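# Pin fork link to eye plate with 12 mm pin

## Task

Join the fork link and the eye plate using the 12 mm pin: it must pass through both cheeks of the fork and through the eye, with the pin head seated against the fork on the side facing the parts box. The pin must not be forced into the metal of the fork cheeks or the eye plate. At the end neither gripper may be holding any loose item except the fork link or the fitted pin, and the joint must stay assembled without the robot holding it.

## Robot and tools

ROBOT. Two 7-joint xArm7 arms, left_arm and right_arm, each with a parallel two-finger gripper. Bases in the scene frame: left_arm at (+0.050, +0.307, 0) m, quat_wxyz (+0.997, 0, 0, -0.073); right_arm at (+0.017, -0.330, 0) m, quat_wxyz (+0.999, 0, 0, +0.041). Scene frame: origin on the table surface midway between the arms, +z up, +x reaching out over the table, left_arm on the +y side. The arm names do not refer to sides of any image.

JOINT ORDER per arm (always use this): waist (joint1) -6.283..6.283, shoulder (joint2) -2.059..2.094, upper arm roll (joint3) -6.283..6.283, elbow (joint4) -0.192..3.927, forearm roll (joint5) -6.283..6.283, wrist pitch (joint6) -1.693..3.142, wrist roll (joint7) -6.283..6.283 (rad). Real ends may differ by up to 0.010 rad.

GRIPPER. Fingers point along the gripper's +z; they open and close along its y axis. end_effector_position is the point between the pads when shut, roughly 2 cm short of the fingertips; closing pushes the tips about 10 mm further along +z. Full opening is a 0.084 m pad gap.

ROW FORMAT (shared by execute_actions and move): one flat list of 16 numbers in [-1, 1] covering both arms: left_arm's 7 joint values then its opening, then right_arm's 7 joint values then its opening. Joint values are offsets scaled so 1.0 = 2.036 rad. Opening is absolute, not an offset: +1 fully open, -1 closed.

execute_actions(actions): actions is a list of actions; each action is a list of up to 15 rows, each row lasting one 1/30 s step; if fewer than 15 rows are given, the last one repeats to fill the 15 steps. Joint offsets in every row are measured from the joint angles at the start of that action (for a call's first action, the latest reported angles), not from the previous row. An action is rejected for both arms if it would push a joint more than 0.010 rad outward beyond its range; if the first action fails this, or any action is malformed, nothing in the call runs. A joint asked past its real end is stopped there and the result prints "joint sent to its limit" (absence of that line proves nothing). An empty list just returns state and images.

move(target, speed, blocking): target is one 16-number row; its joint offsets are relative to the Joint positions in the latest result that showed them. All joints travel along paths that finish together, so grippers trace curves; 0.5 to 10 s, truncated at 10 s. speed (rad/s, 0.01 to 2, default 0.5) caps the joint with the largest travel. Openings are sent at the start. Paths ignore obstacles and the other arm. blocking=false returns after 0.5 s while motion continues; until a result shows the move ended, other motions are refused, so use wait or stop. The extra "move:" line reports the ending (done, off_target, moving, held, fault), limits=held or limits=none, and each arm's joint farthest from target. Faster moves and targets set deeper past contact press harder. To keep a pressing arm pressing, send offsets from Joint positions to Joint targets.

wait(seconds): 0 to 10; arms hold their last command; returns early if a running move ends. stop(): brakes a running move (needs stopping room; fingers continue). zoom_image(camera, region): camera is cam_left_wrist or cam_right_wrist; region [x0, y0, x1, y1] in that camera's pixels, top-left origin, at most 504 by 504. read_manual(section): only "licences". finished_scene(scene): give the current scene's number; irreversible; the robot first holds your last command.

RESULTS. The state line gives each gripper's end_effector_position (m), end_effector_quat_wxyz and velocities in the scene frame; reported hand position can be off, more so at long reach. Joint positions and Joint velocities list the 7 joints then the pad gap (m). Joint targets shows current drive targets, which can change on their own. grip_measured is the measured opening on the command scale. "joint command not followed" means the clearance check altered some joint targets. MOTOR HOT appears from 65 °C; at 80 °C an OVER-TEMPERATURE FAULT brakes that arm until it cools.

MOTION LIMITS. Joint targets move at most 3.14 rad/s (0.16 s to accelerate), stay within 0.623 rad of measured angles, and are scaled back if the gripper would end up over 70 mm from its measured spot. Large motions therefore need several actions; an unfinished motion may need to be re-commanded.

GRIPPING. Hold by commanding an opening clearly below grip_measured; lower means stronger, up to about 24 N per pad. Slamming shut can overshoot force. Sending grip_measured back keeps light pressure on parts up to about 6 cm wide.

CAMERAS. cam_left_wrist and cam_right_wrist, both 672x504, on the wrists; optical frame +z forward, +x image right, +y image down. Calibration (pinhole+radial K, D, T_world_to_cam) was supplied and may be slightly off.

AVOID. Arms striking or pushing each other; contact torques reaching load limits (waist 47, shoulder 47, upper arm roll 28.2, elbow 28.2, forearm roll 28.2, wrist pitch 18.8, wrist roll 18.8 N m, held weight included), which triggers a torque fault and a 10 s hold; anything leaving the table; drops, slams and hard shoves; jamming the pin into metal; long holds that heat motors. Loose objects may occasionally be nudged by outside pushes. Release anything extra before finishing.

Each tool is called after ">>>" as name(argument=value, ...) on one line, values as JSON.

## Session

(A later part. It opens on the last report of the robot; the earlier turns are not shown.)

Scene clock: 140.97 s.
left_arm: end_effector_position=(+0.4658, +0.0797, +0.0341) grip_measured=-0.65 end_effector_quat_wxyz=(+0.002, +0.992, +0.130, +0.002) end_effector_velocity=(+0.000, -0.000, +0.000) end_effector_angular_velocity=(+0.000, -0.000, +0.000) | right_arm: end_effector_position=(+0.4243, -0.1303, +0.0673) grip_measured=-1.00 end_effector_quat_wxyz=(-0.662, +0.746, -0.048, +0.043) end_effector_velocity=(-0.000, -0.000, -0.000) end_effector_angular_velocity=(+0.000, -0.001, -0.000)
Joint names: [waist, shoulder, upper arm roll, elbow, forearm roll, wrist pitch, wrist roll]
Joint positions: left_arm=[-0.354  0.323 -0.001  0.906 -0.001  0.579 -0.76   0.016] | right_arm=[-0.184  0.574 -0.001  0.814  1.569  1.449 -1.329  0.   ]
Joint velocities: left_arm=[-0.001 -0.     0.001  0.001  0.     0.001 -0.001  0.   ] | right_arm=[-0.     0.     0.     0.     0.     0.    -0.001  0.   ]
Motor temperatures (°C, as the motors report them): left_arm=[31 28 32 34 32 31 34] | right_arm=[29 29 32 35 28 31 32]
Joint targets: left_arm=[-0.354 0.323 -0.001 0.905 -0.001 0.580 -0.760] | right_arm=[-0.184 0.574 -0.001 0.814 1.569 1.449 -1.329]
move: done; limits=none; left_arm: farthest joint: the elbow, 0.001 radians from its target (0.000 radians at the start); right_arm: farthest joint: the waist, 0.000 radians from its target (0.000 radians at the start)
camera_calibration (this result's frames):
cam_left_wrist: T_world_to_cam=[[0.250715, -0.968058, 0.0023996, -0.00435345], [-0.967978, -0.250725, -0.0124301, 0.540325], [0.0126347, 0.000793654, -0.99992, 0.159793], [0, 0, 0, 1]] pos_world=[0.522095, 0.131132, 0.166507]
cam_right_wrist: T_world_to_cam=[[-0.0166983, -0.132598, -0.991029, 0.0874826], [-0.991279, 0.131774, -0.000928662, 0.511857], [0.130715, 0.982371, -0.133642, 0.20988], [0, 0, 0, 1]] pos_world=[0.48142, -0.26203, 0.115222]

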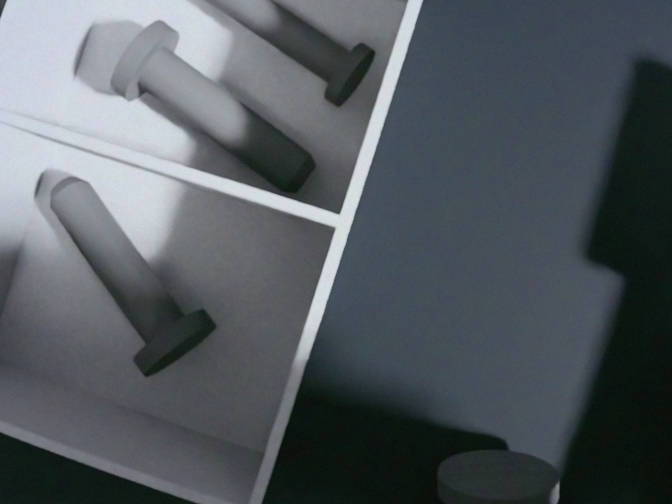

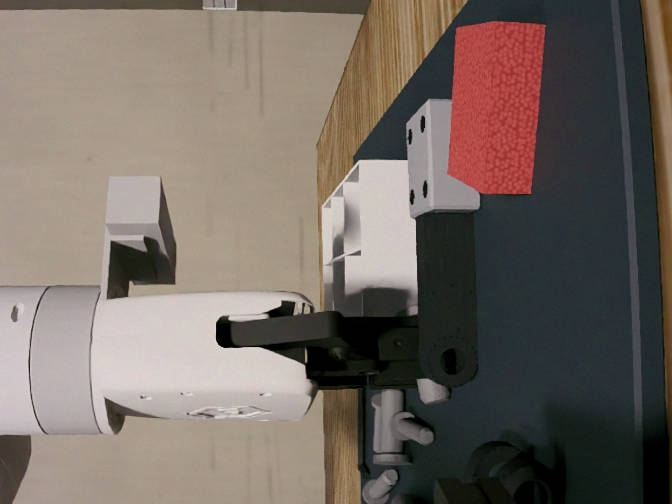

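>>> move(target=[0,-0.0727,0,0.0167,0,0.0894,0,-1, 0,0,0,0,0,0,0,-1], speed=0.3)

>>> move(target=[0.36,0,0,0,0,0,0,-1, 0,0,0,0,0,0,0,-1])

>>> move(target=[0,0.071,0,-0.0163,0,-0.0873,0,-1, 0,0,0,0,0,0,0,-1], speed=0.15)

>>> move(target=[0,0,0,0,0,0,0,0.3, 0,0,0,0,0,0,0,-1])

>>> move(target=[0,-0.071,0,0.0163,0,0.0873,0,0.3, 0,0,0,0,0,0,0,-1], speed=0.3)

Scene clock: 157.97 s.
left_arm: end_effector_position=(+0.4654, +0.0799, +0.1019) grip_measured=-0.65 end_effector_quat_wxyz=(+0.002, +0.992, +0.130, +0.002) end_effector_velocity=(+0.001, +0.000, +0.002) end_effector_angular_velocity=(-0.001, -0.002, +0.001) | right_arm: end_effector_position=(+0.4243, -0.1303, +0.0673) grip_measured=-1.00 end_effector_quat_wxyz=(-0.662, +0.746, -0.048, +0.043) end_effector_velocity=(-0.000, +0.000, -0.000) end_effector_angular_velocity=(+0.000, +0.001, +0.000)
Joint names: [waist, shoulder, upper arm roll, elbow, forearm roll, wrist pitch, wrist roll]
Joint positions: left_arm=[-0.354  0.175 -0.001  0.94  -0.001  0.76  -0.76   0.015] | right_arm=[-0.184  0.574 -0.001  0.814  1.569  1.449 -1.329  0.   ]
Joint velocities: left_arm=[ 0.002 -0.003 -0.001  0.001  0.     0.002 -0.     0.   ] | right_arm=[ 0.001  0.     0.     0.     0.001 -0.     0.001  0.   ]
Motor temperatures (°C, as the motors report them): left_arm=[31 28 32 32 32 31 34] | right_arm=[29 29 32 35 28 31 32]
Joint targets: left_arm=[-0.354 0.175 -0.001 0.940 -0.001 0.761 -0.760] | right_arm=[-0.184 0.574 -0.001 0.814 1.569 1.449 -1.329]
move: done; limits=none; left_arm: farthest joint: the wrist pitch, 0.001 radians from its target (0.181 radians at the start); right_arm: farthest joint: the waist, 0.000 radians from its target (0.000 radians at the start)
camera_calibration (this result's frames):
cam_left_wrist: T_world_to_cam=[[0.250554, -0.9681, 0.00207813, -0.00413892], [-0.968026, -0.250561, -0.0120463, 0.540825], [0.0121827, 0.00100657, -0.999925, 0.227754], [0, 0, 0, 1]] pos_world=[0.521795, 0.131273, 0.23426]
cam_right_wrist: T_world_to_cam=[[-0.0166983, -0.132598, -0.991029, 0.0874826], [-0.991279, 0.131774, -0.000928687, 0.511857], [0.130715, 0.982371, -0.133642, 0.20988], [0, 0, 0, 1]] pos_world=[0.48142, -0.26203, 0.115222]

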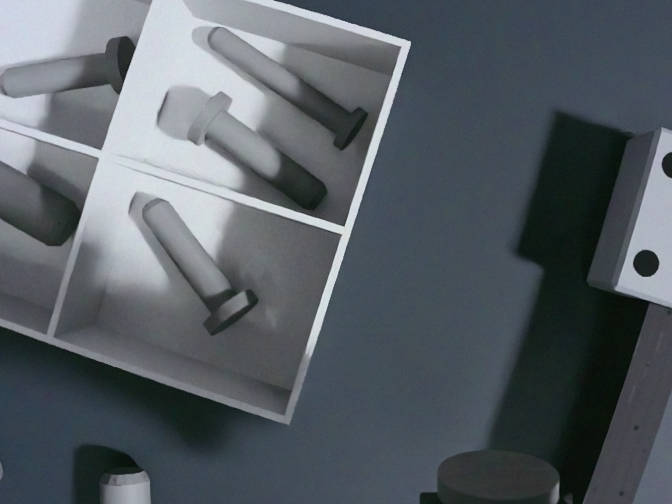

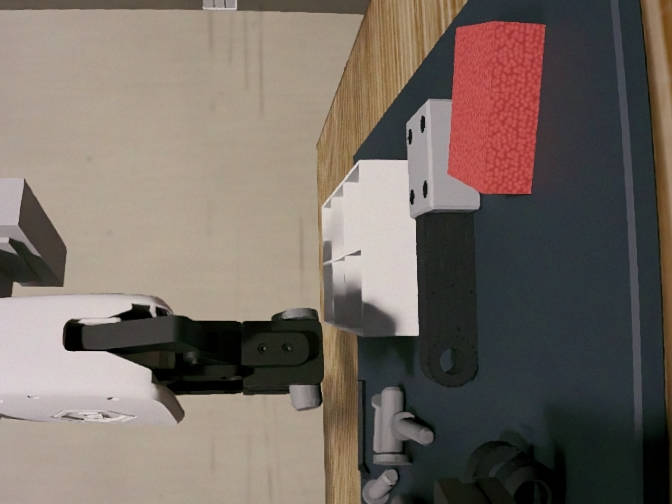

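Scene clock: 160.13 s.
left_arm: end_effector_position=(+0.5110, +0.4155, +0.1019) grip_measured=-0.65 end_effector_quat_wxyz=(+0.001, +0.879, +0.476, +0.002) end_effector_velocity=(-0.001, +0.002, -0.000) end_effector_angular_velocity=(-0.001, +0.001, +0.006) | right_arm: end_effector_position=(+0.4243, -0.1303, +0.0673) grip_measured=-1.00 end_effector_quat_wxyz=(-0.662, +0.746, -0.048, +0.043) end_effector_velocity=(+0.000, -0.000, +0.000) end_effector_angular_velocity=(+0.000, +0.001, -0.001)
Joint names: [waist, shoulder, upper arm roll, elbow, forearm roll, wrist pitch, wrist roll]
Joint positions: left_arm=[ 0.378  0.175 -0.001  0.94  -0.001  0.76  -0.76   0.015] | right_arm=[-0.184  0.574 -0.001  0.814  1.569  1.449 -1.329  0.   ]
Joint velocities: left_arm=[ 0.004  0.     0.001 -0.001 -0.001 -0.001 -0.001 -0.   ] | right_arm=[-0.001 -0.    -0.    -0.     0.001  0.     0.001  0.   ]
Motor temperatures (°C, as the motors report them): left_arm=[31 28 32 33 32 31 34] | right_arm=[29 29 32 35 28 31 32]
Joint targets: left_arm=[0.379 0.175 -0.001 0.940 -0.001 0.760 -0.760] | right_arm=[-0.184 0.574 -0.001 0.814 1.569 1.449 -1.329]
move: done; limits=none; left_arm: farthest joint: the waist, 0.001 radians from its target (0.733 radians at the start); right_arm: farthest joint: the waist, 0.000 radians from its target (0.000 radians at the start)
camera_calibration (this result's frames):
cam_left_wrist: T_world_to_cam=[[0.833473, -0.552556, 0.00210861, -0.161219], [-0.552496, -0.833429, -0.0120133, 0.698876], [0.00839541, 0.00884779, -0.999926, 0.225538], [0, 0, 0, 1]] pos_world=[0.518604, 0.491386, 0.234257]
cam_right_wrist: T_world_to_cam=[[-0.0166982, -0.132598, -0.991029, 0.0874826], [-0.991279, 0.131774, -0.000928771, 0.511857], [0.130715, 0.982371, -0.133642, 0.20988], [0, 0, 0, 1]] pos_world=[0.48142, -0.26203, 0.115222]

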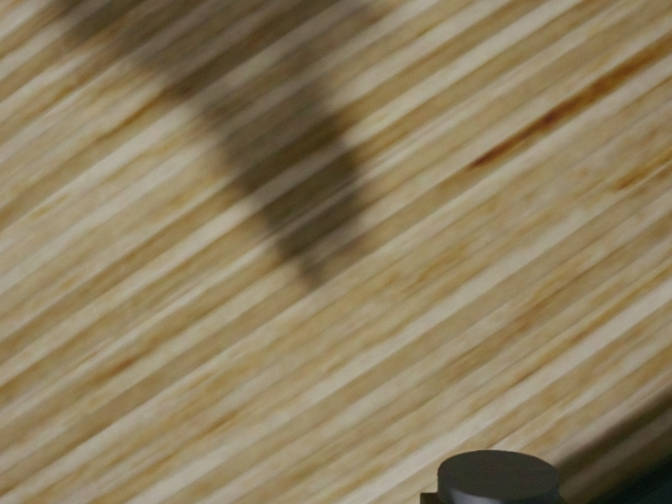

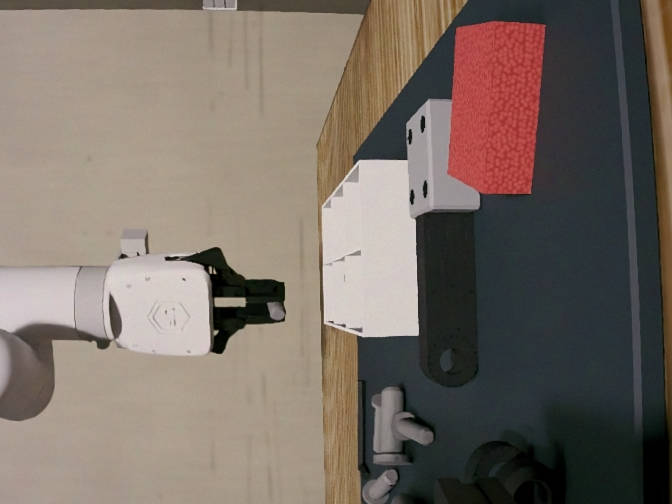

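Scene clock: 161.83 s.
left_arm: end_effector_position=(+0.5114, +0.4156, +0.0357) grip_measured=-0.65 end_effector_quat_wxyz=(+0.001, +0.879, +0.476, +0.002) end_effector_velocity=(-0.000, +0.000, -0.001) end_effector_angular_velocity=(+0.000, +0.000, +0.000) | right_arm: end_effector_position=(+0.4243, -0.1303, +0.0673) grip_measured=-1.00 end_effector_quat_wxyz=(-0.662, +0.746, -0.048, +0.043) end_effector_velocity=(+0.000, -0.000, -0.000) end_effector_angular_velocity=(+0.000, -0.000, -0.001)
Joint names: [waist, shoulder, upper arm roll, elbow, forearm roll, wrist pitch, wrist roll]
Joint positions: left_arm=[ 0.378  0.319 -0.001  0.907 -0.001  0.583 -0.76   0.015] | right_arm=[-0.184  0.574 -0.001  0.814  1.569  1.449 -1.329  0.   ]
Joint velocities: left_arm=[-0.     0.003  0.    -0.001  0.001 -0.003 -0.     0.   ] | right_arm=[-0.001  0.001 -0.     0.     0.     0.    -0.001  0.   ]
Motor temperatures (°C, as the motors report them): left_arm=[31 28 32 33 32 31 34] | right_arm=[29 29 32 35 28 31 32]
Joint targets: left_arm=[0.378 0.320 -0.001 0.907 -0.001 0.583 -0.760] | right_arm=[-0.184 0.574 -0.001 0.814 1.569 1.449 -1.329]
move: done; limits=none; left_arm: farthest joint: the wrist pitch, 0.001 radians from its target (0.178 radians at the start); right_arm: farthest joint: the waist, 0.000 radians from its target (0.000 radians at the start)
camera_calibration (this result's frames):
cam_left_wrist: T_world_to_cam=[[0.833573, -0.552404, 0.00234695, -0.161527], [-0.55234, -0.833529, -0.0122603, 0.698422], [0.00872887, 0.00892351, -0.999922, 0.159086], [0, 0, 0, 1]] pos_world=[0.519022, 0.491508, 0.168015]
cam_right_wrist: T_world_to_cam=[[-0.0166983, -0.132598, -0.991029, 0.0874826], [-0.991279, 0.131774, -0.000928645, 0.511857], [0.130715, 0.982371, -0.133642, 0.20988], [0, 0, 0, 1]] pos_world=[0.48142, -0.26203, 0.115222]

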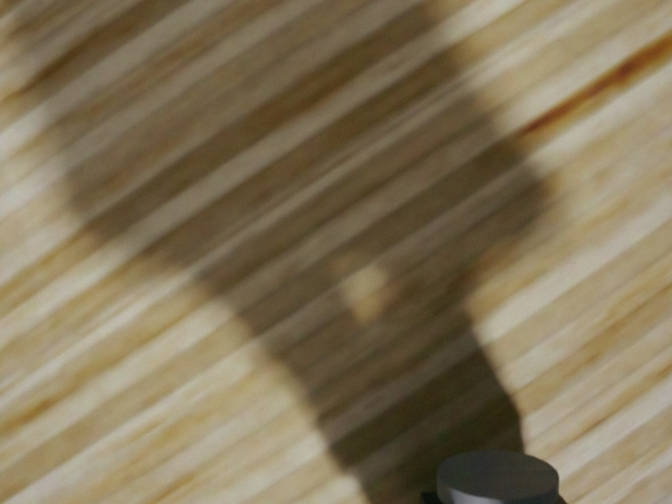

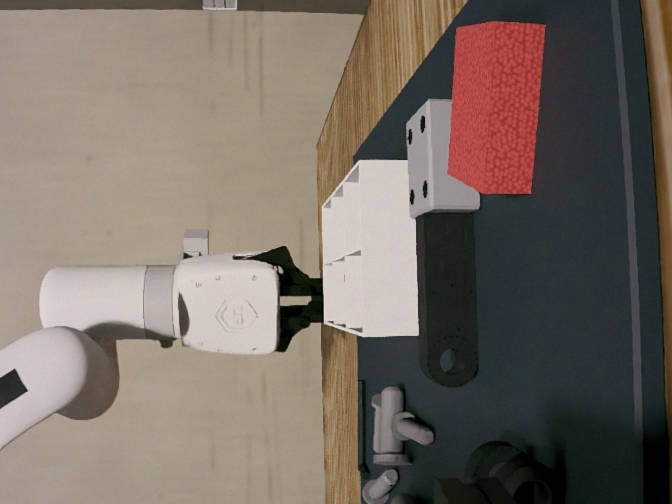

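Scene clock: 162.37 s.
left_arm: end_effector_position=(+0.5115, +0.4156, +0.0357) grip_measured=+0.29 end_effector_quat_wxyz=(+0.001, +0.879, +0.476, +0.002) end_effector_velocity=(-0.000, +0.000, -0.000) end_effector_angular_velocity=(+0.000, +0.001, -0.001) | right_arm: end_effector_position=(+0.4243, -0.1303, +0.0673) grip_measured=-1.00 end_effector_quat_wxyz=(-0.662, +0.746, -0.048, +0.043) end_effector_velocity=(-0.000, -0.000, -0.000) end_effector_angular_velocity=(-0.000, -0.001, +0.001)
Joint names: [waist, shoulder, upper arm roll, elbow, forearm roll, wrist pitch, wrist roll]
Joint positions: left_arm=[ 0.378  0.319 -0.001  0.907 -0.001  0.583 -0.76   0.056] | right_arm=[-0.184  0.574 -0.001  0.814  1.569  1.449 -1.329  0.   ]
Joint velocities: left_arm=[ 0.002  0.    -0.001  0.     0.002  0.     0.001  0.   ] | right_arm=[-0.     0.     0.     0.    -0.001  0.    -0.001  0.   ]
Motor temperatures (°C, as the motors report them): left_arm=[31 28 32 33 32 31 34] | right_arm=[29 29 32 35 28 31 32]
Joint targets: left_arm=[0.378 0.319 -0.001 0.907 -0.001 0.583 -0.760] | right_arm=[-0.184 0.574 -0.001 0.814 1.569 1.449 -1.329]
move: done; limits=none; left_arm: farthest joint: the waist, 0.000 radians from its target (0.000 radians at the start); right_arm: farthest joint: the waist, 0.000 radians from its target (0.000 radians at the start)
camera_calibration (this result's frames):
cam_left_wrist: T_world_to_cam=[[0.833573, -0.552404, 0.00238336, -0.161539], [-0.55234, -0.833528, -0.0122989, 0.698436], [0.00878054, 0.00893557, -0.999922, 0.159074], [0, 0, 0, 1]] pos_world=[0.519032, 0.49151, 0.168036]
cam_right_wrist: T_world_to_cam=[[-0.0166981, -0.132598, -0.991029, 0.0874826], [-0.991279, 0.131774, -0.000928887, 0.511857], [0.130715, 0.982371, -0.133642, 0.20988], [0, 0, 0, 1]] pos_world=[0.48142, -0.26203, 0.115222]

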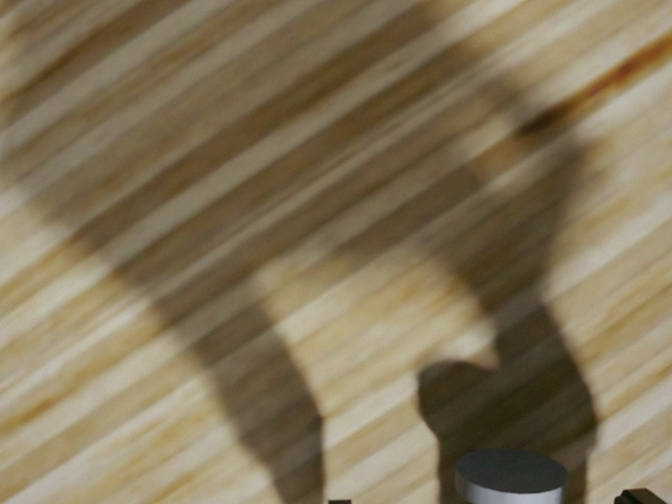

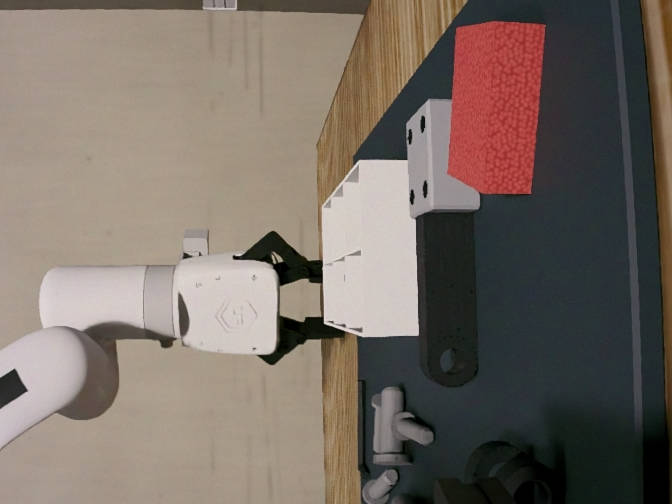

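Scene clock: 163.57 s.
left_arm: end_effector_position=(+0.5110, +0.4155, +0.1019) grip_measured=+0.29 end_effector_quat_wxyz=(+0.001, +0.879, +0.476, +0.002) end_effector_velocity=(+0.001, -0.000, +0.002) end_effector_angular_velocity=(+0.001, -0.004, +0.000) | right_arm: end_effector_position=(+0.4243, -0.1303, +0.0673) grip_measured=-1.00 end_effector_quat_wxyz=(-0.662, +0.746, -0.048, +0.043) end_effector_velocity=(+0.000, -0.000, +0.000) end_effector_angular_velocity=(+0.001, +0.001, -0.001)
Joint names: [waist, shoulder, upper arm roll, elbow, forearm roll, wrist pitch, wrist roll]
Joint positions: left_arm=[ 0.378  0.175 -0.001  0.94  -0.001  0.76  -0.76   0.056] | right_arm=[-0.184  0.574 -0.001  0.814  1.569  1.449 -1.329  0.   ]
Joint velocities: left_arm=[-0.001 -0.003  0.     0.002 -0.001  0.001 -0.     0.   ] | right_arm=[-0.     0.    -0.    -0.     0.001  0.001  0.     0.   ]
Motor temperatures (°C, as the motors report them): left_arm=[31 28 32 33 32 31 34] | right_arm=[29 29 32 35 28 31 32]
Joint targets: left_arm=[0.378 0.175 -0.001 0.940 -0.001 0.761 -0.760] | right_arm=[-0.184 0.574 -0.001 0.814 1.569 1.449 -1.329]
move: done; limits=none; left_arm: farthest joint: the shoulder, 0.001 radians from its target (0.145 radians at the start); right_arm: farthest joint: the waist, 0.000 radians from its target (0.000 radians at the start)
camera_calibration (this result's frames):
cam_left_wrist: T_world_to_cam=[[0.833473, -0.552556, 0.00208529, -0.161213], [-0.552496, -0.833429, -0.0119878, 0.698869], [0.00836189, 0.00883943, -0.999926, 0.225546], [0, 0, 0, 1]] pos_world=[0.518603, 0.491385, 0.234243]
cam_right_wrist: T_world_to_cam=[[-0.0166982, -0.132598, -0.991029, 0.0874826], [-0.991279, 0.131774, -0.000928777, 0.511857], [0.130715, 0.982371, -0.133642, 0.20988], [0, 0, 0, 1]] pos_world=[0.48142, -0.26203, 0.115222]

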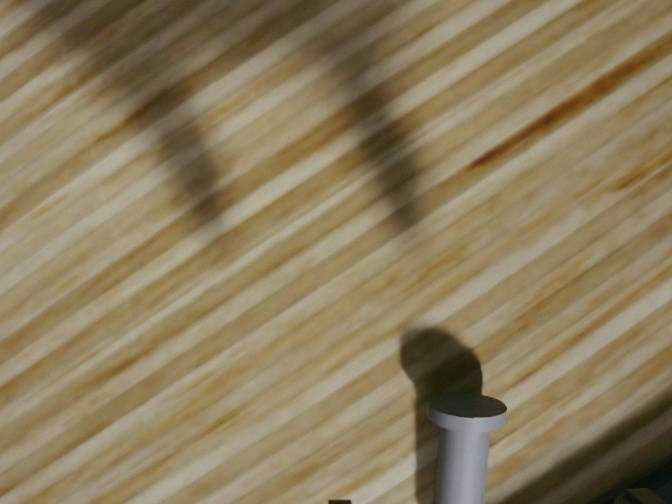

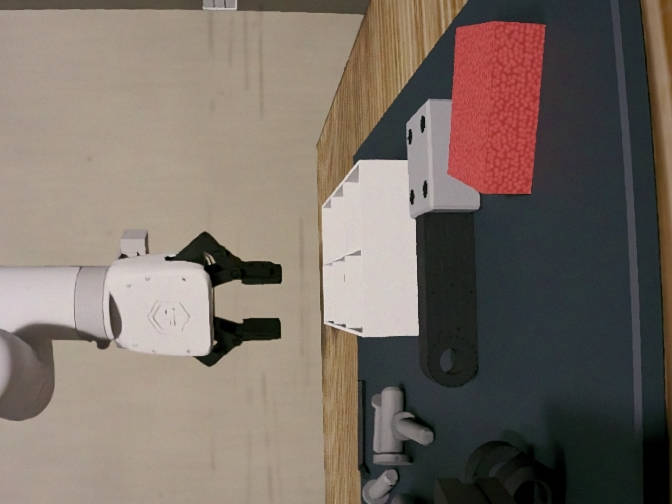

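>>> move(target=[-0.518,0,0,0,0,0,-0.0064,0, 0,0,0,0,0,0,0,-1], speed=0.6)

>>> move(target=[0,0.0695,0,-0.016,0,-0.0855,0,0, 0,0,0,0,0,0,0,-1], speed=0.1)

Scene clock: 173.67 s.
left_arm: end_effector_position=(+0.3723, -0.0395, +0.1019) grip_measured=-0.01 end_effector_quat_wxyz=(+0.002, +1.000, -0.024, +0.001) end_effector_velocity=(-0.002, -0.002, -0.000) end_effector_angular_velocity=(+0.000, +0.001, -0.005) | right_arm: end_effector_position=(+0.4243, -0.1303, +0.0673) grip_measured=-1.00 end_effector_quat_wxyz=(-0.662, +0.746, -0.048, +0.043) end_effector_velocity=(-0.000, +0.000, -0.000) end_effector_angular_velocity=(-0.000, -0.001, +0.001)
Joint names: [waist, shoulder, upper arm roll, elbow, forearm roll, wrist pitch, wrist roll]
Joint positions: left_arm=[-0.676  0.175 -0.001  0.94  -0.001  0.76  -0.773  0.044] | right_arm=[-0.184  0.574 -0.001  0.814  1.569  1.449 -1.329  0.   ]
Joint velocities: left_arm=[-0.005 -0.    -0.002 -0.001 -0.     0.    -0.001 -0.   ] | right_arm=[ 0.     0.    -0.    -0.    -0.     0.    -0.001  0.   ]
Motor temperatures (°C, as the motors report them): left_arm=[31 29 32 34 32 31 34] | right_arm=[29 29 32 35 28 31 32]
Joint targets: left_arm=[-0.676 0.175 -0.001 0.940 -0.001 0.760 -0.773] | right_arm=[-0.184 0.574 -0.001 0.814 1.569 1.449 -1.329]
move: done; limits=none; left_arm: farthest joint: the waist, 0.001 radians from its target (1.055 radians at the start); right_arm: farthest joint: the waist, 0.000 radians from its target (0.000 radians at the start)
camera_calibration (this result's frames):
cam_left_wrist: T_world_to_cam=[[-0.0552413, -0.998471, 0.00207583, 0.0161748], [-0.998403, 0.0552126, -0.0119598, 0.444168], [0.0118269, -0.00273318, -0.999926, 0.228976], [0, 0, 0, 1]] pos_world=[0.441644, -0.00774776, 0.234238]
cam_right_wrist: T_world_to_cam=[[-0.0166984, -0.132598, -0.991029, 0.0874826], [-0.991279, 0.131774, -0.000928589, 0.511857], [0.130715, 0.982371, -0.133642, 0.20988], [0, 0, 0, 1]] pos_world=[0.48142, -0.26203, 0.115222]

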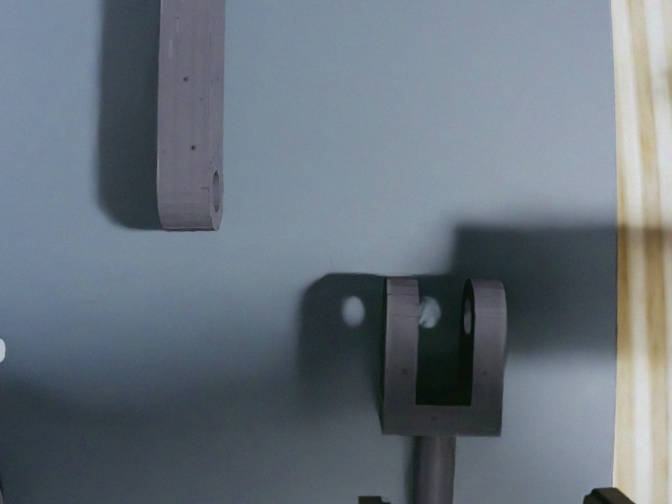

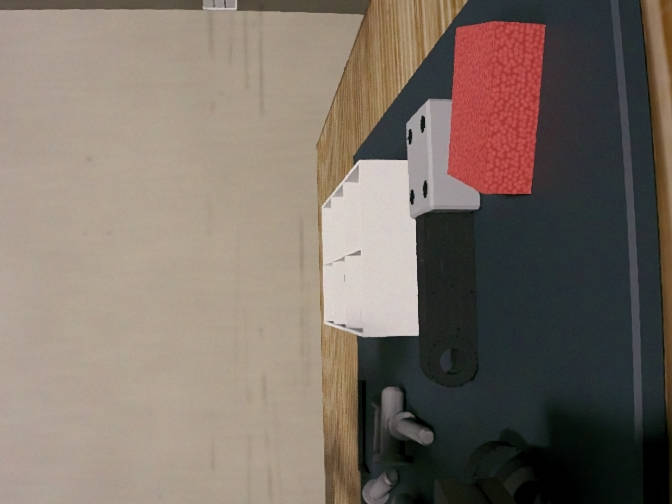

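Scene clock: 175.87 s.
left_arm: end_effector_position=(+0.3727, -0.0399, +0.0370) grip_measured=-0.01 end_effector_quat_wxyz=(+0.002, +1.000, -0.024, +0.001) end_effector_velocity=(-0.001, +0.001, -0.002) end_effector_angular_velocity=(+0.002, +0.002, -0.001) | right_arm: end_effector_position=(+0.4243, -0.1303, +0.0673) grip_measured=-1.00 end_effector_quat_wxyz=(-0.662, +0.746, -0.048, +0.043) end_effector_velocity=(+0.000, -0.001, -0.000) end_effector_angular_velocity=(-0.000, -0.001, -0.001)
Joint names: [waist, shoulder, upper arm roll, elbow, forearm roll, wrist pitch, wrist roll]
Joint positions: left_arm=[-0.676  0.316 -0.001  0.908 -0.001  0.587 -0.773  0.044] | right_arm=[-0.184  0.574 -0.001  0.814  1.569  1.449 -1.329  0.   ]
Joint velocities: left_arm=[-0.001  0.003 -0.    -0.003 -0.001 -0.003  0.     0.   ] | right_arm=[-0.001  0.    -0.     0.     0.    -0.    -0.001  0.   ]
Motor temperatures (°C, as the motors report them): left_arm=[31 29 32 34 32 31 34] | right_arm=[29 29 32 35 28 31 32]
Joint targets: left_arm=[-0.676 0.317 -0.001 0.908 -0.001 0.586 -0.773] | right_arm=[-0.184 0.574 -0.001 0.814 1.569 1.449 -1.329]
move: done; limits=none; left_arm: farthest joint: the wrist pitch, 0.001 radians from its target (0.175 radians at the start); right_arm: farthest joint: the waist, 0.000 radians from its target (0.000 radians at the start)
camera_calibration (this result's frames):
cam_left_wrist: T_world_to_cam=[[-0.0550732, -0.99848, 0.00224147, 0.0158733], [-0.99841, 0.055042, -0.0121779, 0.443811], [0.012036, -0.00290858, -0.999923, 0.163974], [0, 0, 0, 1]] pos_world=[0.442006, -0.00810216, 0.16933]
cam_right_wrist: T_world_to_cam=[[-0.0166982, -0.132598, -0.991029, 0.0874826], [-0.991279, 0.131774, -0.000928721, 0.511857], [0.130715, 0.982371, -0.133642, 0.20988], [0, 0, 0, 1]] pos_world=[0.48142, -0.26203, 0.115222]

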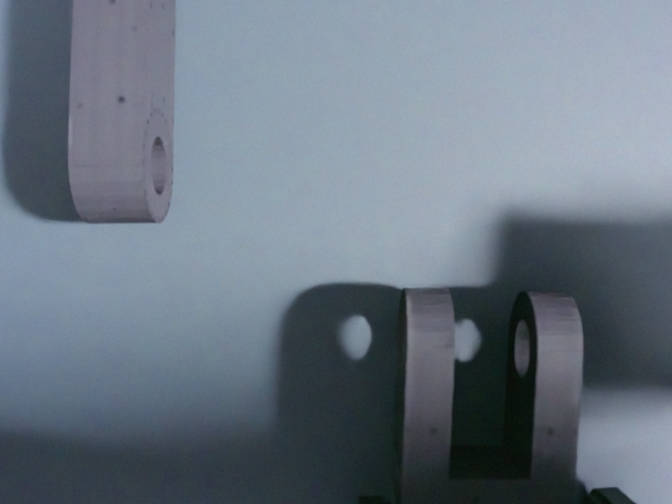

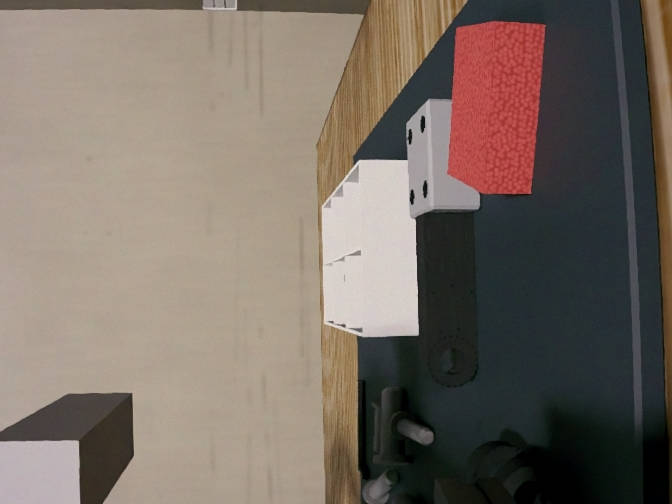

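>>> move(target=[0,0,0,0,0,0,0,-1, 0,0,0,0,0,0,0,-1])

>>> move(target=[0.067,-0.063,0,-0.0855,0,-0.0203,0.067,-1, 0.04,0,0,0,0,0,0,-1], speed=0.08)

Scene clock: 183.70 s.
left_arm: end_effector_position=(+0.3726, -0.0398, +0.0368) grip_measured=-0.74 end_effector_quat_wxyz=(+0.002, +1.000, -0.024, +0.001) end_effector_velocity=(+0.000, +0.001, -0.000) end_effector_angular_velocity=(+0.001, +0.001, +0.002) | right_arm: end_effector_position=(+0.4243, -0.1303, +0.0673) grip_measured=-1.00 end_effector_quat_wxyz=(-0.662, +0.746, -0.048, +0.043) end_effector_velocity=(-0.000, +0.000, +0.000) end_effector_angular_velocity=(+0.001, +0.001, +0.001)
Joint names: [waist, shoulder, upper arm roll, elbow, forearm roll, wrist pitch, wrist roll]
Joint positions: left_arm=[-0.676  0.316 -0.001  0.908 -0.001  0.587 -0.773  0.011] | right_arm=[-0.184  0.574 -0.001  0.814  1.569  1.449 -1.329  0.   ]
Joint velocities: left_arm=[ 0.    -0.001  0.001 -0.001 -0.001  0.001 -0.    -0.   ] | right_arm=[ 0.001 -0.    -0.    -0.    -0.     0.001  0.001  0.   ]
Motor temperatures (°C, as the motors report them): left_arm=[31 29 32 34 32 31 34] | right_arm=[29 29 32 35 28 31 32]
Joint targets: left_arm=[-0.676 0.316 -0.001 0.908 -0.001 0.587 -0.773] | right_arm=[-0.184 0.574 -0.001 0.814 1.569 1.449 -1.329]
move: done; limits=none; left_arm: farthest joint: the waist, 0.000 radians from its target (0.000 radians at the start); right_arm: farthest joint: the waist, 0.000 radians from its target (0.000 radians at the start)
camera_calibration (this result's frames):
cam_left_wrist: T_world_to_cam=[[-0.0550464, -0.998482, 0.00195922, 0.0159809], [-0.998415, 0.0550194, -0.0118886, 0.443705], [0.0117628, -0.00261054, -0.999927, 0.163944], [0, 0, 0, 1]] pos_world=[0.441953, -0.00802777, 0.169176]
cam_right_wrist: T_world_to_cam=[[-0.0166983, -0.132598, -0.991029, 0.0874826], [-0.991279, 0.131774, -0.000928652, 0.511857], [0.130715, 0.982371, -0.133642, 0.20988], [0, 0, 0, 1]] pos_world=[0.48142, -0.26203, 0.115222]

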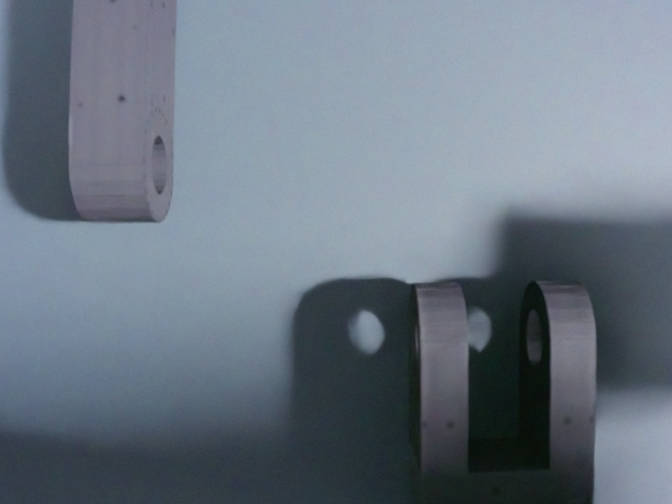

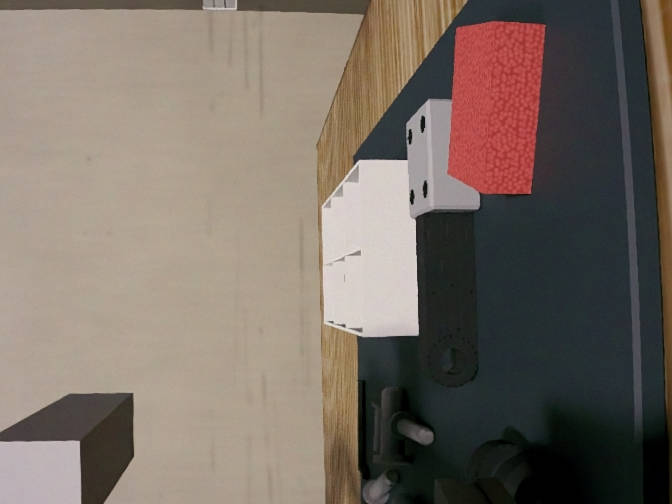

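Scene clock: 186.30 s.
left_arm: end_effector_position=(+0.3803, +0.0369, +0.0409) grip_measured=-0.74 end_effector_quat_wxyz=(+0.000, +1.000, -0.024, -0.000) end_effector_velocity=(-0.000, +0.001, -0.000) end_effector_angular_velocity=(-0.001, +0.001, +0.002) | right_arm: end_effector_position=(+0.4067, -0.0979, +0.0673) grip_measured=-1.00 end_effector_quat_wxyz=(-0.664, +0.748, -0.018, +0.016) end_effector_velocity=(-0.000, +0.001, +0.000) end_effector_angular_velocity=(+0.001, +0.001, +0.001)
Joint names: [waist, shoulder, upper arm roll, elbow, forearm roll, wrist pitch, wrist roll]
Joint positions: left_arm=[-0.54   0.188 -0.001  0.734 -0.001  0.545 -0.637  0.011] | right_arm=[-0.103  0.574 -0.001  0.814  1.569  1.449 -1.329  0.   ]
Joint velocities: left_arm=[ 0.002 -0.001  0.    -0.002 -0.003 -0.001  0.002  0.   ] | right_arm=[ 0.002 -0.     0.     0.     0.001  0.001  0.001  0.   ]
Motor temperatures (°C, as the motors report them): left_arm=[31 29 32 34 32 31 34] | right_arm=[29 29 32 35 28 31 32]
Joint targets: left_arm=[-0.540 0.188 -0.001 0.734 -0.001 0.545 -0.636] | right_arm=[-0.103 0.574 -0.001 0.814 1.569 1.449 -1.329]
move: done; limits=none; left_arm: farthest joint: the shoulder, 0.001 radians from its target (0.129 radians at the start); right_arm: farthest joint: the waist, 0.000 radians from its target (0.081 radians at the start)
camera_calibration (this result's frames):
cam_left_wrist: T_world_to_cam=[[-0.0552109, -0.998474, -0.00115283, 0.0931463], [-0.998434, 0.055219, -0.00892419, 0.447128], [0.00897423, 0.000658317, -0.99996, 0.169113], [0, 0, 0, 1]] pos_world=[0.450053, 0.0682028, 0.173204]
cam_right_wrist: T_world_to_cam=[[-0.00588248, -0.133559, -0.991023, 0.0869813], [-0.998701, 0.0509513, -0.0009386, 0.485314], [0.0506193, 0.98973, -0.133685, 0.213663], [0, 0, 0, 1]] pos_world=[0.474379, -0.224579, 0.11522]

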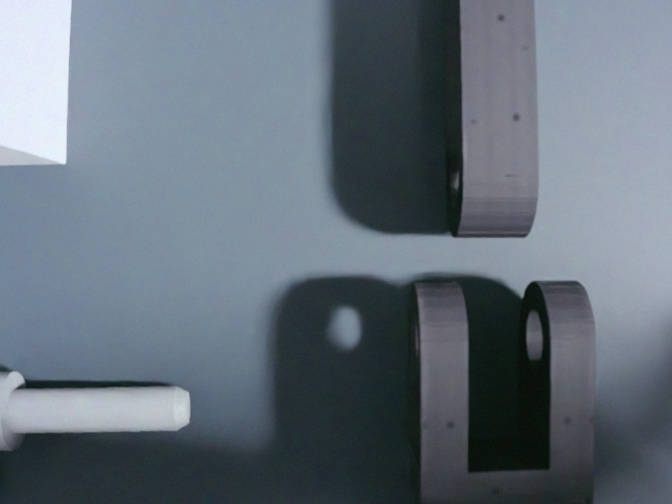

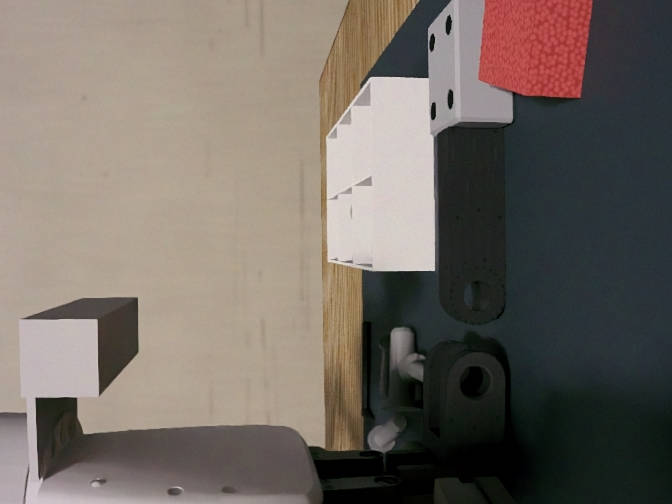

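>>> move(target=[0.01,0.0183,0,0.0195,0,0.0012,0.01,-1, 0,0,0,0,0,0,0,-1], speed=0.02)

Scene clock: 200.37 s.
left_arm: end_effector_position=(+0.3942, +0.0369, +0.0374) grip_measured=-0.74 end_effector_quat_wxyz=(+0.000, +1.000, -0.024, -0.000) end_effector_velocity=(+0.000, -0.001, +0.000) end_effector_angular_velocity=(-0.001, -0.000, -0.003) | right_arm: end_effector_position=(+0.4067, -0.0979, +0.0673) grip_measured=-1.00 end_effector_quat_wxyz=(-0.664, +0.748, -0.018, +0.016) end_effector_velocity=(+0.000, +0.000, +0.000) end_effector_angular_velocity=(+0.000, -0.001, -0.000)
Joint names: [waist, shoulder, upper arm roll, elbow, forearm roll, wrist pitch, wrist roll]
Joint positions: left_arm=[-0.52   0.225 -0.001  0.773 -0.001  0.548 -0.617  0.011] | right_arm=[-0.103  0.574 -0.001  0.814  1.569  1.449 -1.329  0.   ]
Joint velocities: left_arm=[-0.001  0.002 -0.001  0.003 -0.     0.001  0.002  0.   ] | right_arm=[ 0.    -0.    -0.    -0.     0.     0.    -0.001  0.   ]
Motor temperatures (°C, as the motors report them): left_arm=[31 29 32 34 32 31 34] | right_arm=[29 29 32 35 28 31 32]
Joint targets: left_arm=[-0.519 0.226 -0.001 0.774 -0.001 0.548 -0.616] | right_arm=[-0.103 0.574 -0.001 0.814 1.569 1.449 -1.329]
move: done; limits=none; left_arm: farthest joint: the waist, 0.000 radians from its target (0.020 radians at the start); right_arm: farthest joint: the waist, 0.000 radians from its target (0.000 radians at the start)
camera_calibration (this result's frames):
cam_left_wrist: T_world_to_cam=[[-0.0552037, -0.998474, -0.00111483, 0.0939396], [-0.998435, 0.0552115, -0.00890648, 0.460967], [0.00895445, 0.00062141, -0.99996, 0.16546], [0, 0, 0, 1]] pos_world=[0.46395, 0.0682428, 0.169664]
cam_right_wrist: T_world_to_cam=[[-0.00588217, -0.133559, -0.991023, 0.0869813], [-0.998701, 0.0509496, -0.000938664, 0.485313], [0.0506176, 0.98973, -0.133685, 0.213663], [0, 0, 0, 1]] pos_world=[0.474379, -0.224578, 0.11522]

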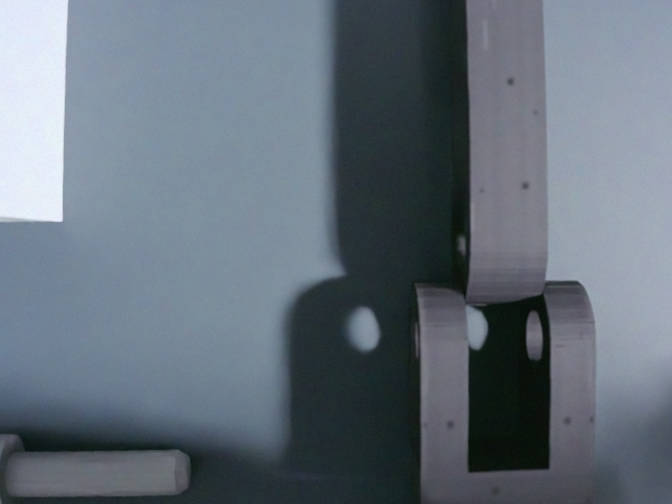

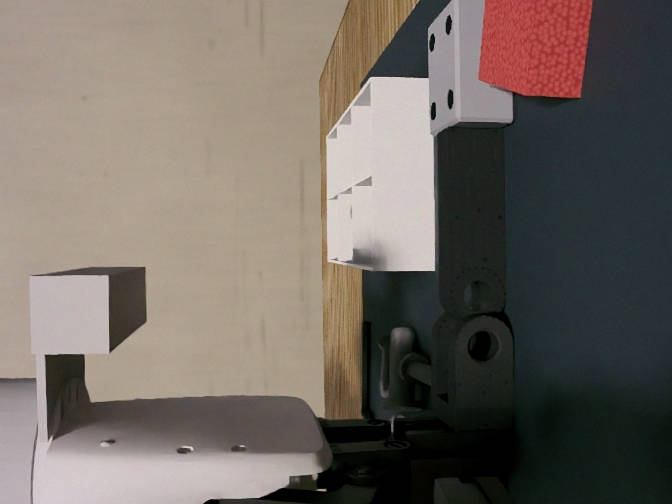

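>>> move(target=[0.0127,0.0209,0,0.0306,0,0.0095,0.0127,-1, 0,0,0,0,0,0,0,-1], speed=0.02)

>>> zoom_image(camera="cam_right_wrist", region=[420,230,540,350])

Scene clock: 212.33 s.
left_arm: end_effector_position=(+0.4143, +0.0360, +0.0371) grip_measured=-0.74 end_effector_quat_wxyz=(+0.001, +1.000, -0.024, -0.000) end_effector_velocity=(+0.000, -0.001, -0.000) end_effector_angular_velocity=(-0.000, +0.001, -0.002) | right_arm: end_effector_position=(+0.4067, -0.0979, +0.0673) grip_measured=-1.00 end_effector_quat_wxyz=(-0.664, +0.748, -0.018, +0.016) end_effector_velocity=(-0.000, +0.000, -0.000) end_effector_angular_velocity=(+0.000, +0.000, +0.001)
Joint names: [waist, shoulder, upper arm roll, elbow, forearm roll, wrist pitch, wrist roll]
Joint positions: left_arm=[-0.494  0.268 -0.001  0.835 -0.001  0.567 -0.591  0.011] | right_arm=[-0.103  0.574 -0.001  0.814  1.569  1.449 -1.329  0.   ]
Joint velocities: left_arm=[-0.     0.002 -0.001  0.002 -0.001  0.001  0.001 -0.   ] | right_arm=[ 0.001  0.     0.     0.     0.     0.    -0.     0.   ]
Motor temperatures (°C, as the motors report them): left_arm=[31 29 32 34 32 31 34] | right_arm=[29 29 32 35 28 31 32]
Joint targets: left_arm=[-0.494 0.268 -0.001 0.836 -0.001 0.567 -0.591] | right_arm=[-0.103 0.574 -0.001 0.814 1.569 1.449 -1.329]
move: done; limits=none; left_arm: farthest joint: the waist, 0.000 radians from its target (0.025 radians at the start); right_arm: farthest joint: the waist, 0.000 radians from its target (0.000 radians at the start)
camera_calibration (this result's frames):
cam_left_wrist: T_world_to_cam=[[-0.0552051, -0.998475, -0.000828633, 0.0941093], [-0.998432, 0.0552104, -0.00922064, 0.481054], [0.00925232, 0.000318308, -0.999957, 0.164868], [0, 0, 0, 1]] pos_world=[0.48397, 0.067354, 0.169374]
cam_right_wrist: T_world_to_cam=[[-0.00588204, -0.133559, -0.991023, 0.0869814], [-0.998701, 0.0509495, -0.000938777, 0.485313], [0.0506175, 0.98973, -0.133685, 0.213663], [0, 0, 0, 1]] pos_world=[0.474379, -0.224578, 0.11522]

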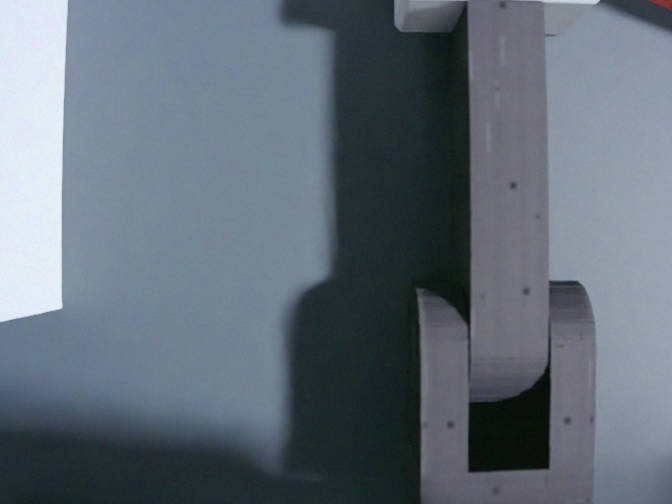

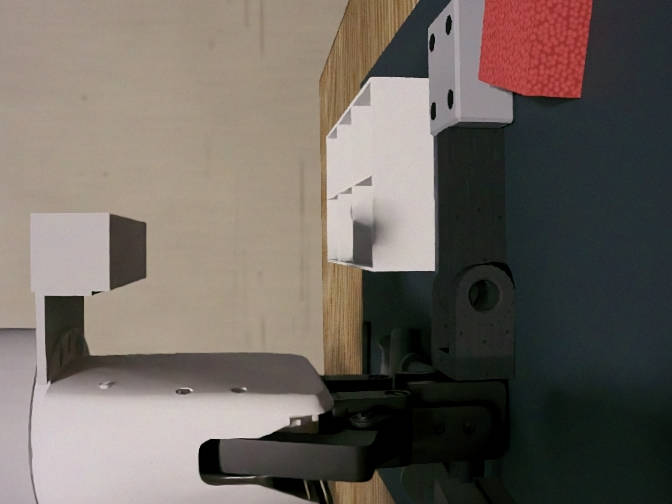

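Region (420, 230, 540, 350) of cam_right_wrist's 672x504 image, scaled by 4.200, with more detail than that image has.

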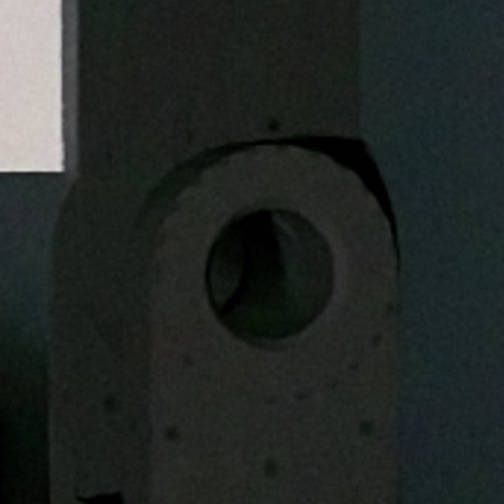

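>>> move(target=[0,0,0,0,0,0,0,-1, 0,0.0079,0,0.059,0,0.05,0.8217,-1], speed=0.6)

Scene clock: 225.73 s.
left_arm: end_effector_position=(+0.4143, +0.0360, +0.0371) grip_measured=-0.74 end_effector_quat_wxyz=(+0.001, +1.000, -0.024, -0.000) end_effector_velocity=(-0.000, +0.001, -0.000) end_effector_angular_velocity=(+0.001, +0.000, -0.001) | right_arm: end_effector_position=(+0.4443, -0.0892, +0.1086) grip_measured=-1.00 end_effector_quat_wxyz=(+0.502, -0.499, +0.511, +0.488) end_effector_velocity=(+0.000, +0.000, +0.000) end_effector_angular_velocity=(+0.001, +0.001, -0.001)
Joint names: [waist, shoulder, upper arm roll, elbow, forearm roll, wrist pitch, wrist roll]
Joint positions: left_arm=[-0.494  0.268 -0.001  0.835 -0.001  0.567 -0.591  0.011] | right_arm=[-0.103  0.59  -0.001  0.935  1.569  1.551  0.343  0.   ]
Joint velocities: left_arm=[ 0.    -0.    -0.    -0.001  0.002  0.    -0.    -0.   ] | right_arm=[ 0.     0.    -0.     0.     0.001  0.001  0.002  0.   ]
Motor temperatures (°C, as the motors report them): left_arm=[31 29 32 34 32 31 34] | right_arm=[29 29 32 35 28 31 32]
Joint targets: left_arm=[-0.494 0.268 -0.001 0.835 -0.001 0.567 -0.591] | right_arm=[-0.103 0.590 -0.001 0.935 1.569 1.551 0.344]
move: done; limits=none; left_arm: farthest joint: the waist, 0.000 radians from its target (0.000 radians at the start); right_arm: farthest joint: the waist, 0.000 radians from its target (0.000 radians at the start)
camera_calibration (this result's frames):
cam_left_wrist: T_world_to_cam=[[-0.055205, -0.998475, -0.000828617, 0.0941092], [-0.998432, 0.0552103, -0.00922064, 0.481054], [0.00925233, 0.000318292, -0.999957, 0.164868], [0, 0, 0, 1]] pos_world=[0.48397, 0.0673541, 0.169374]
cam_right_wrist: T_world_to_cam=[[-0.999935, 0.0113689, -0.00094295, 0.476285], [-0.000689148, 0.0223074, 0.999751, -0.0322627], [0.0113871, 0.999687, -0.0222981, 0.214836], [0, 0, 0, 1]] pos_world=[0.473786, -0.219464, 0.0374942]

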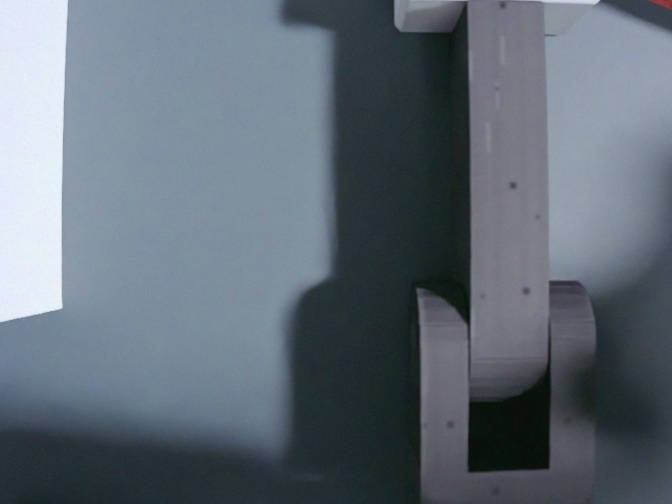

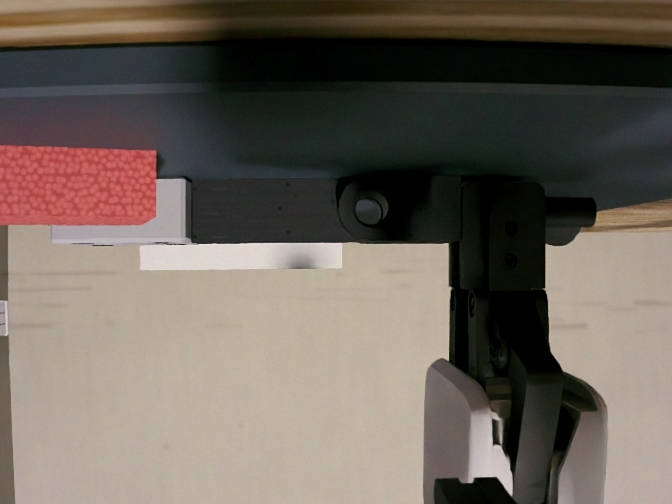

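Great view.

>>> zoom_image(camera="cam_right_wrist", region=[330,170,410,250])

Region (330, 170, 410, 250) of cam_right_wrist's 672x504 image, scaled by 6.300, with more detail than that image has.

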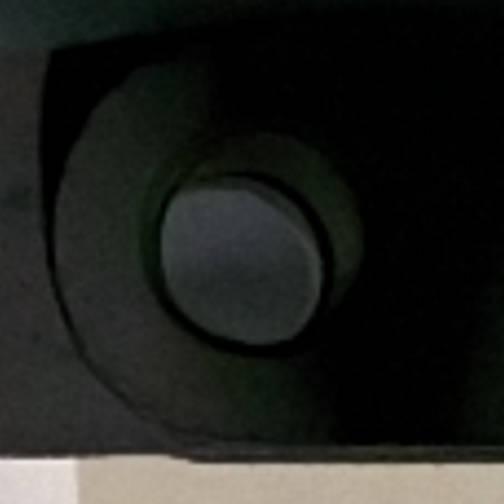

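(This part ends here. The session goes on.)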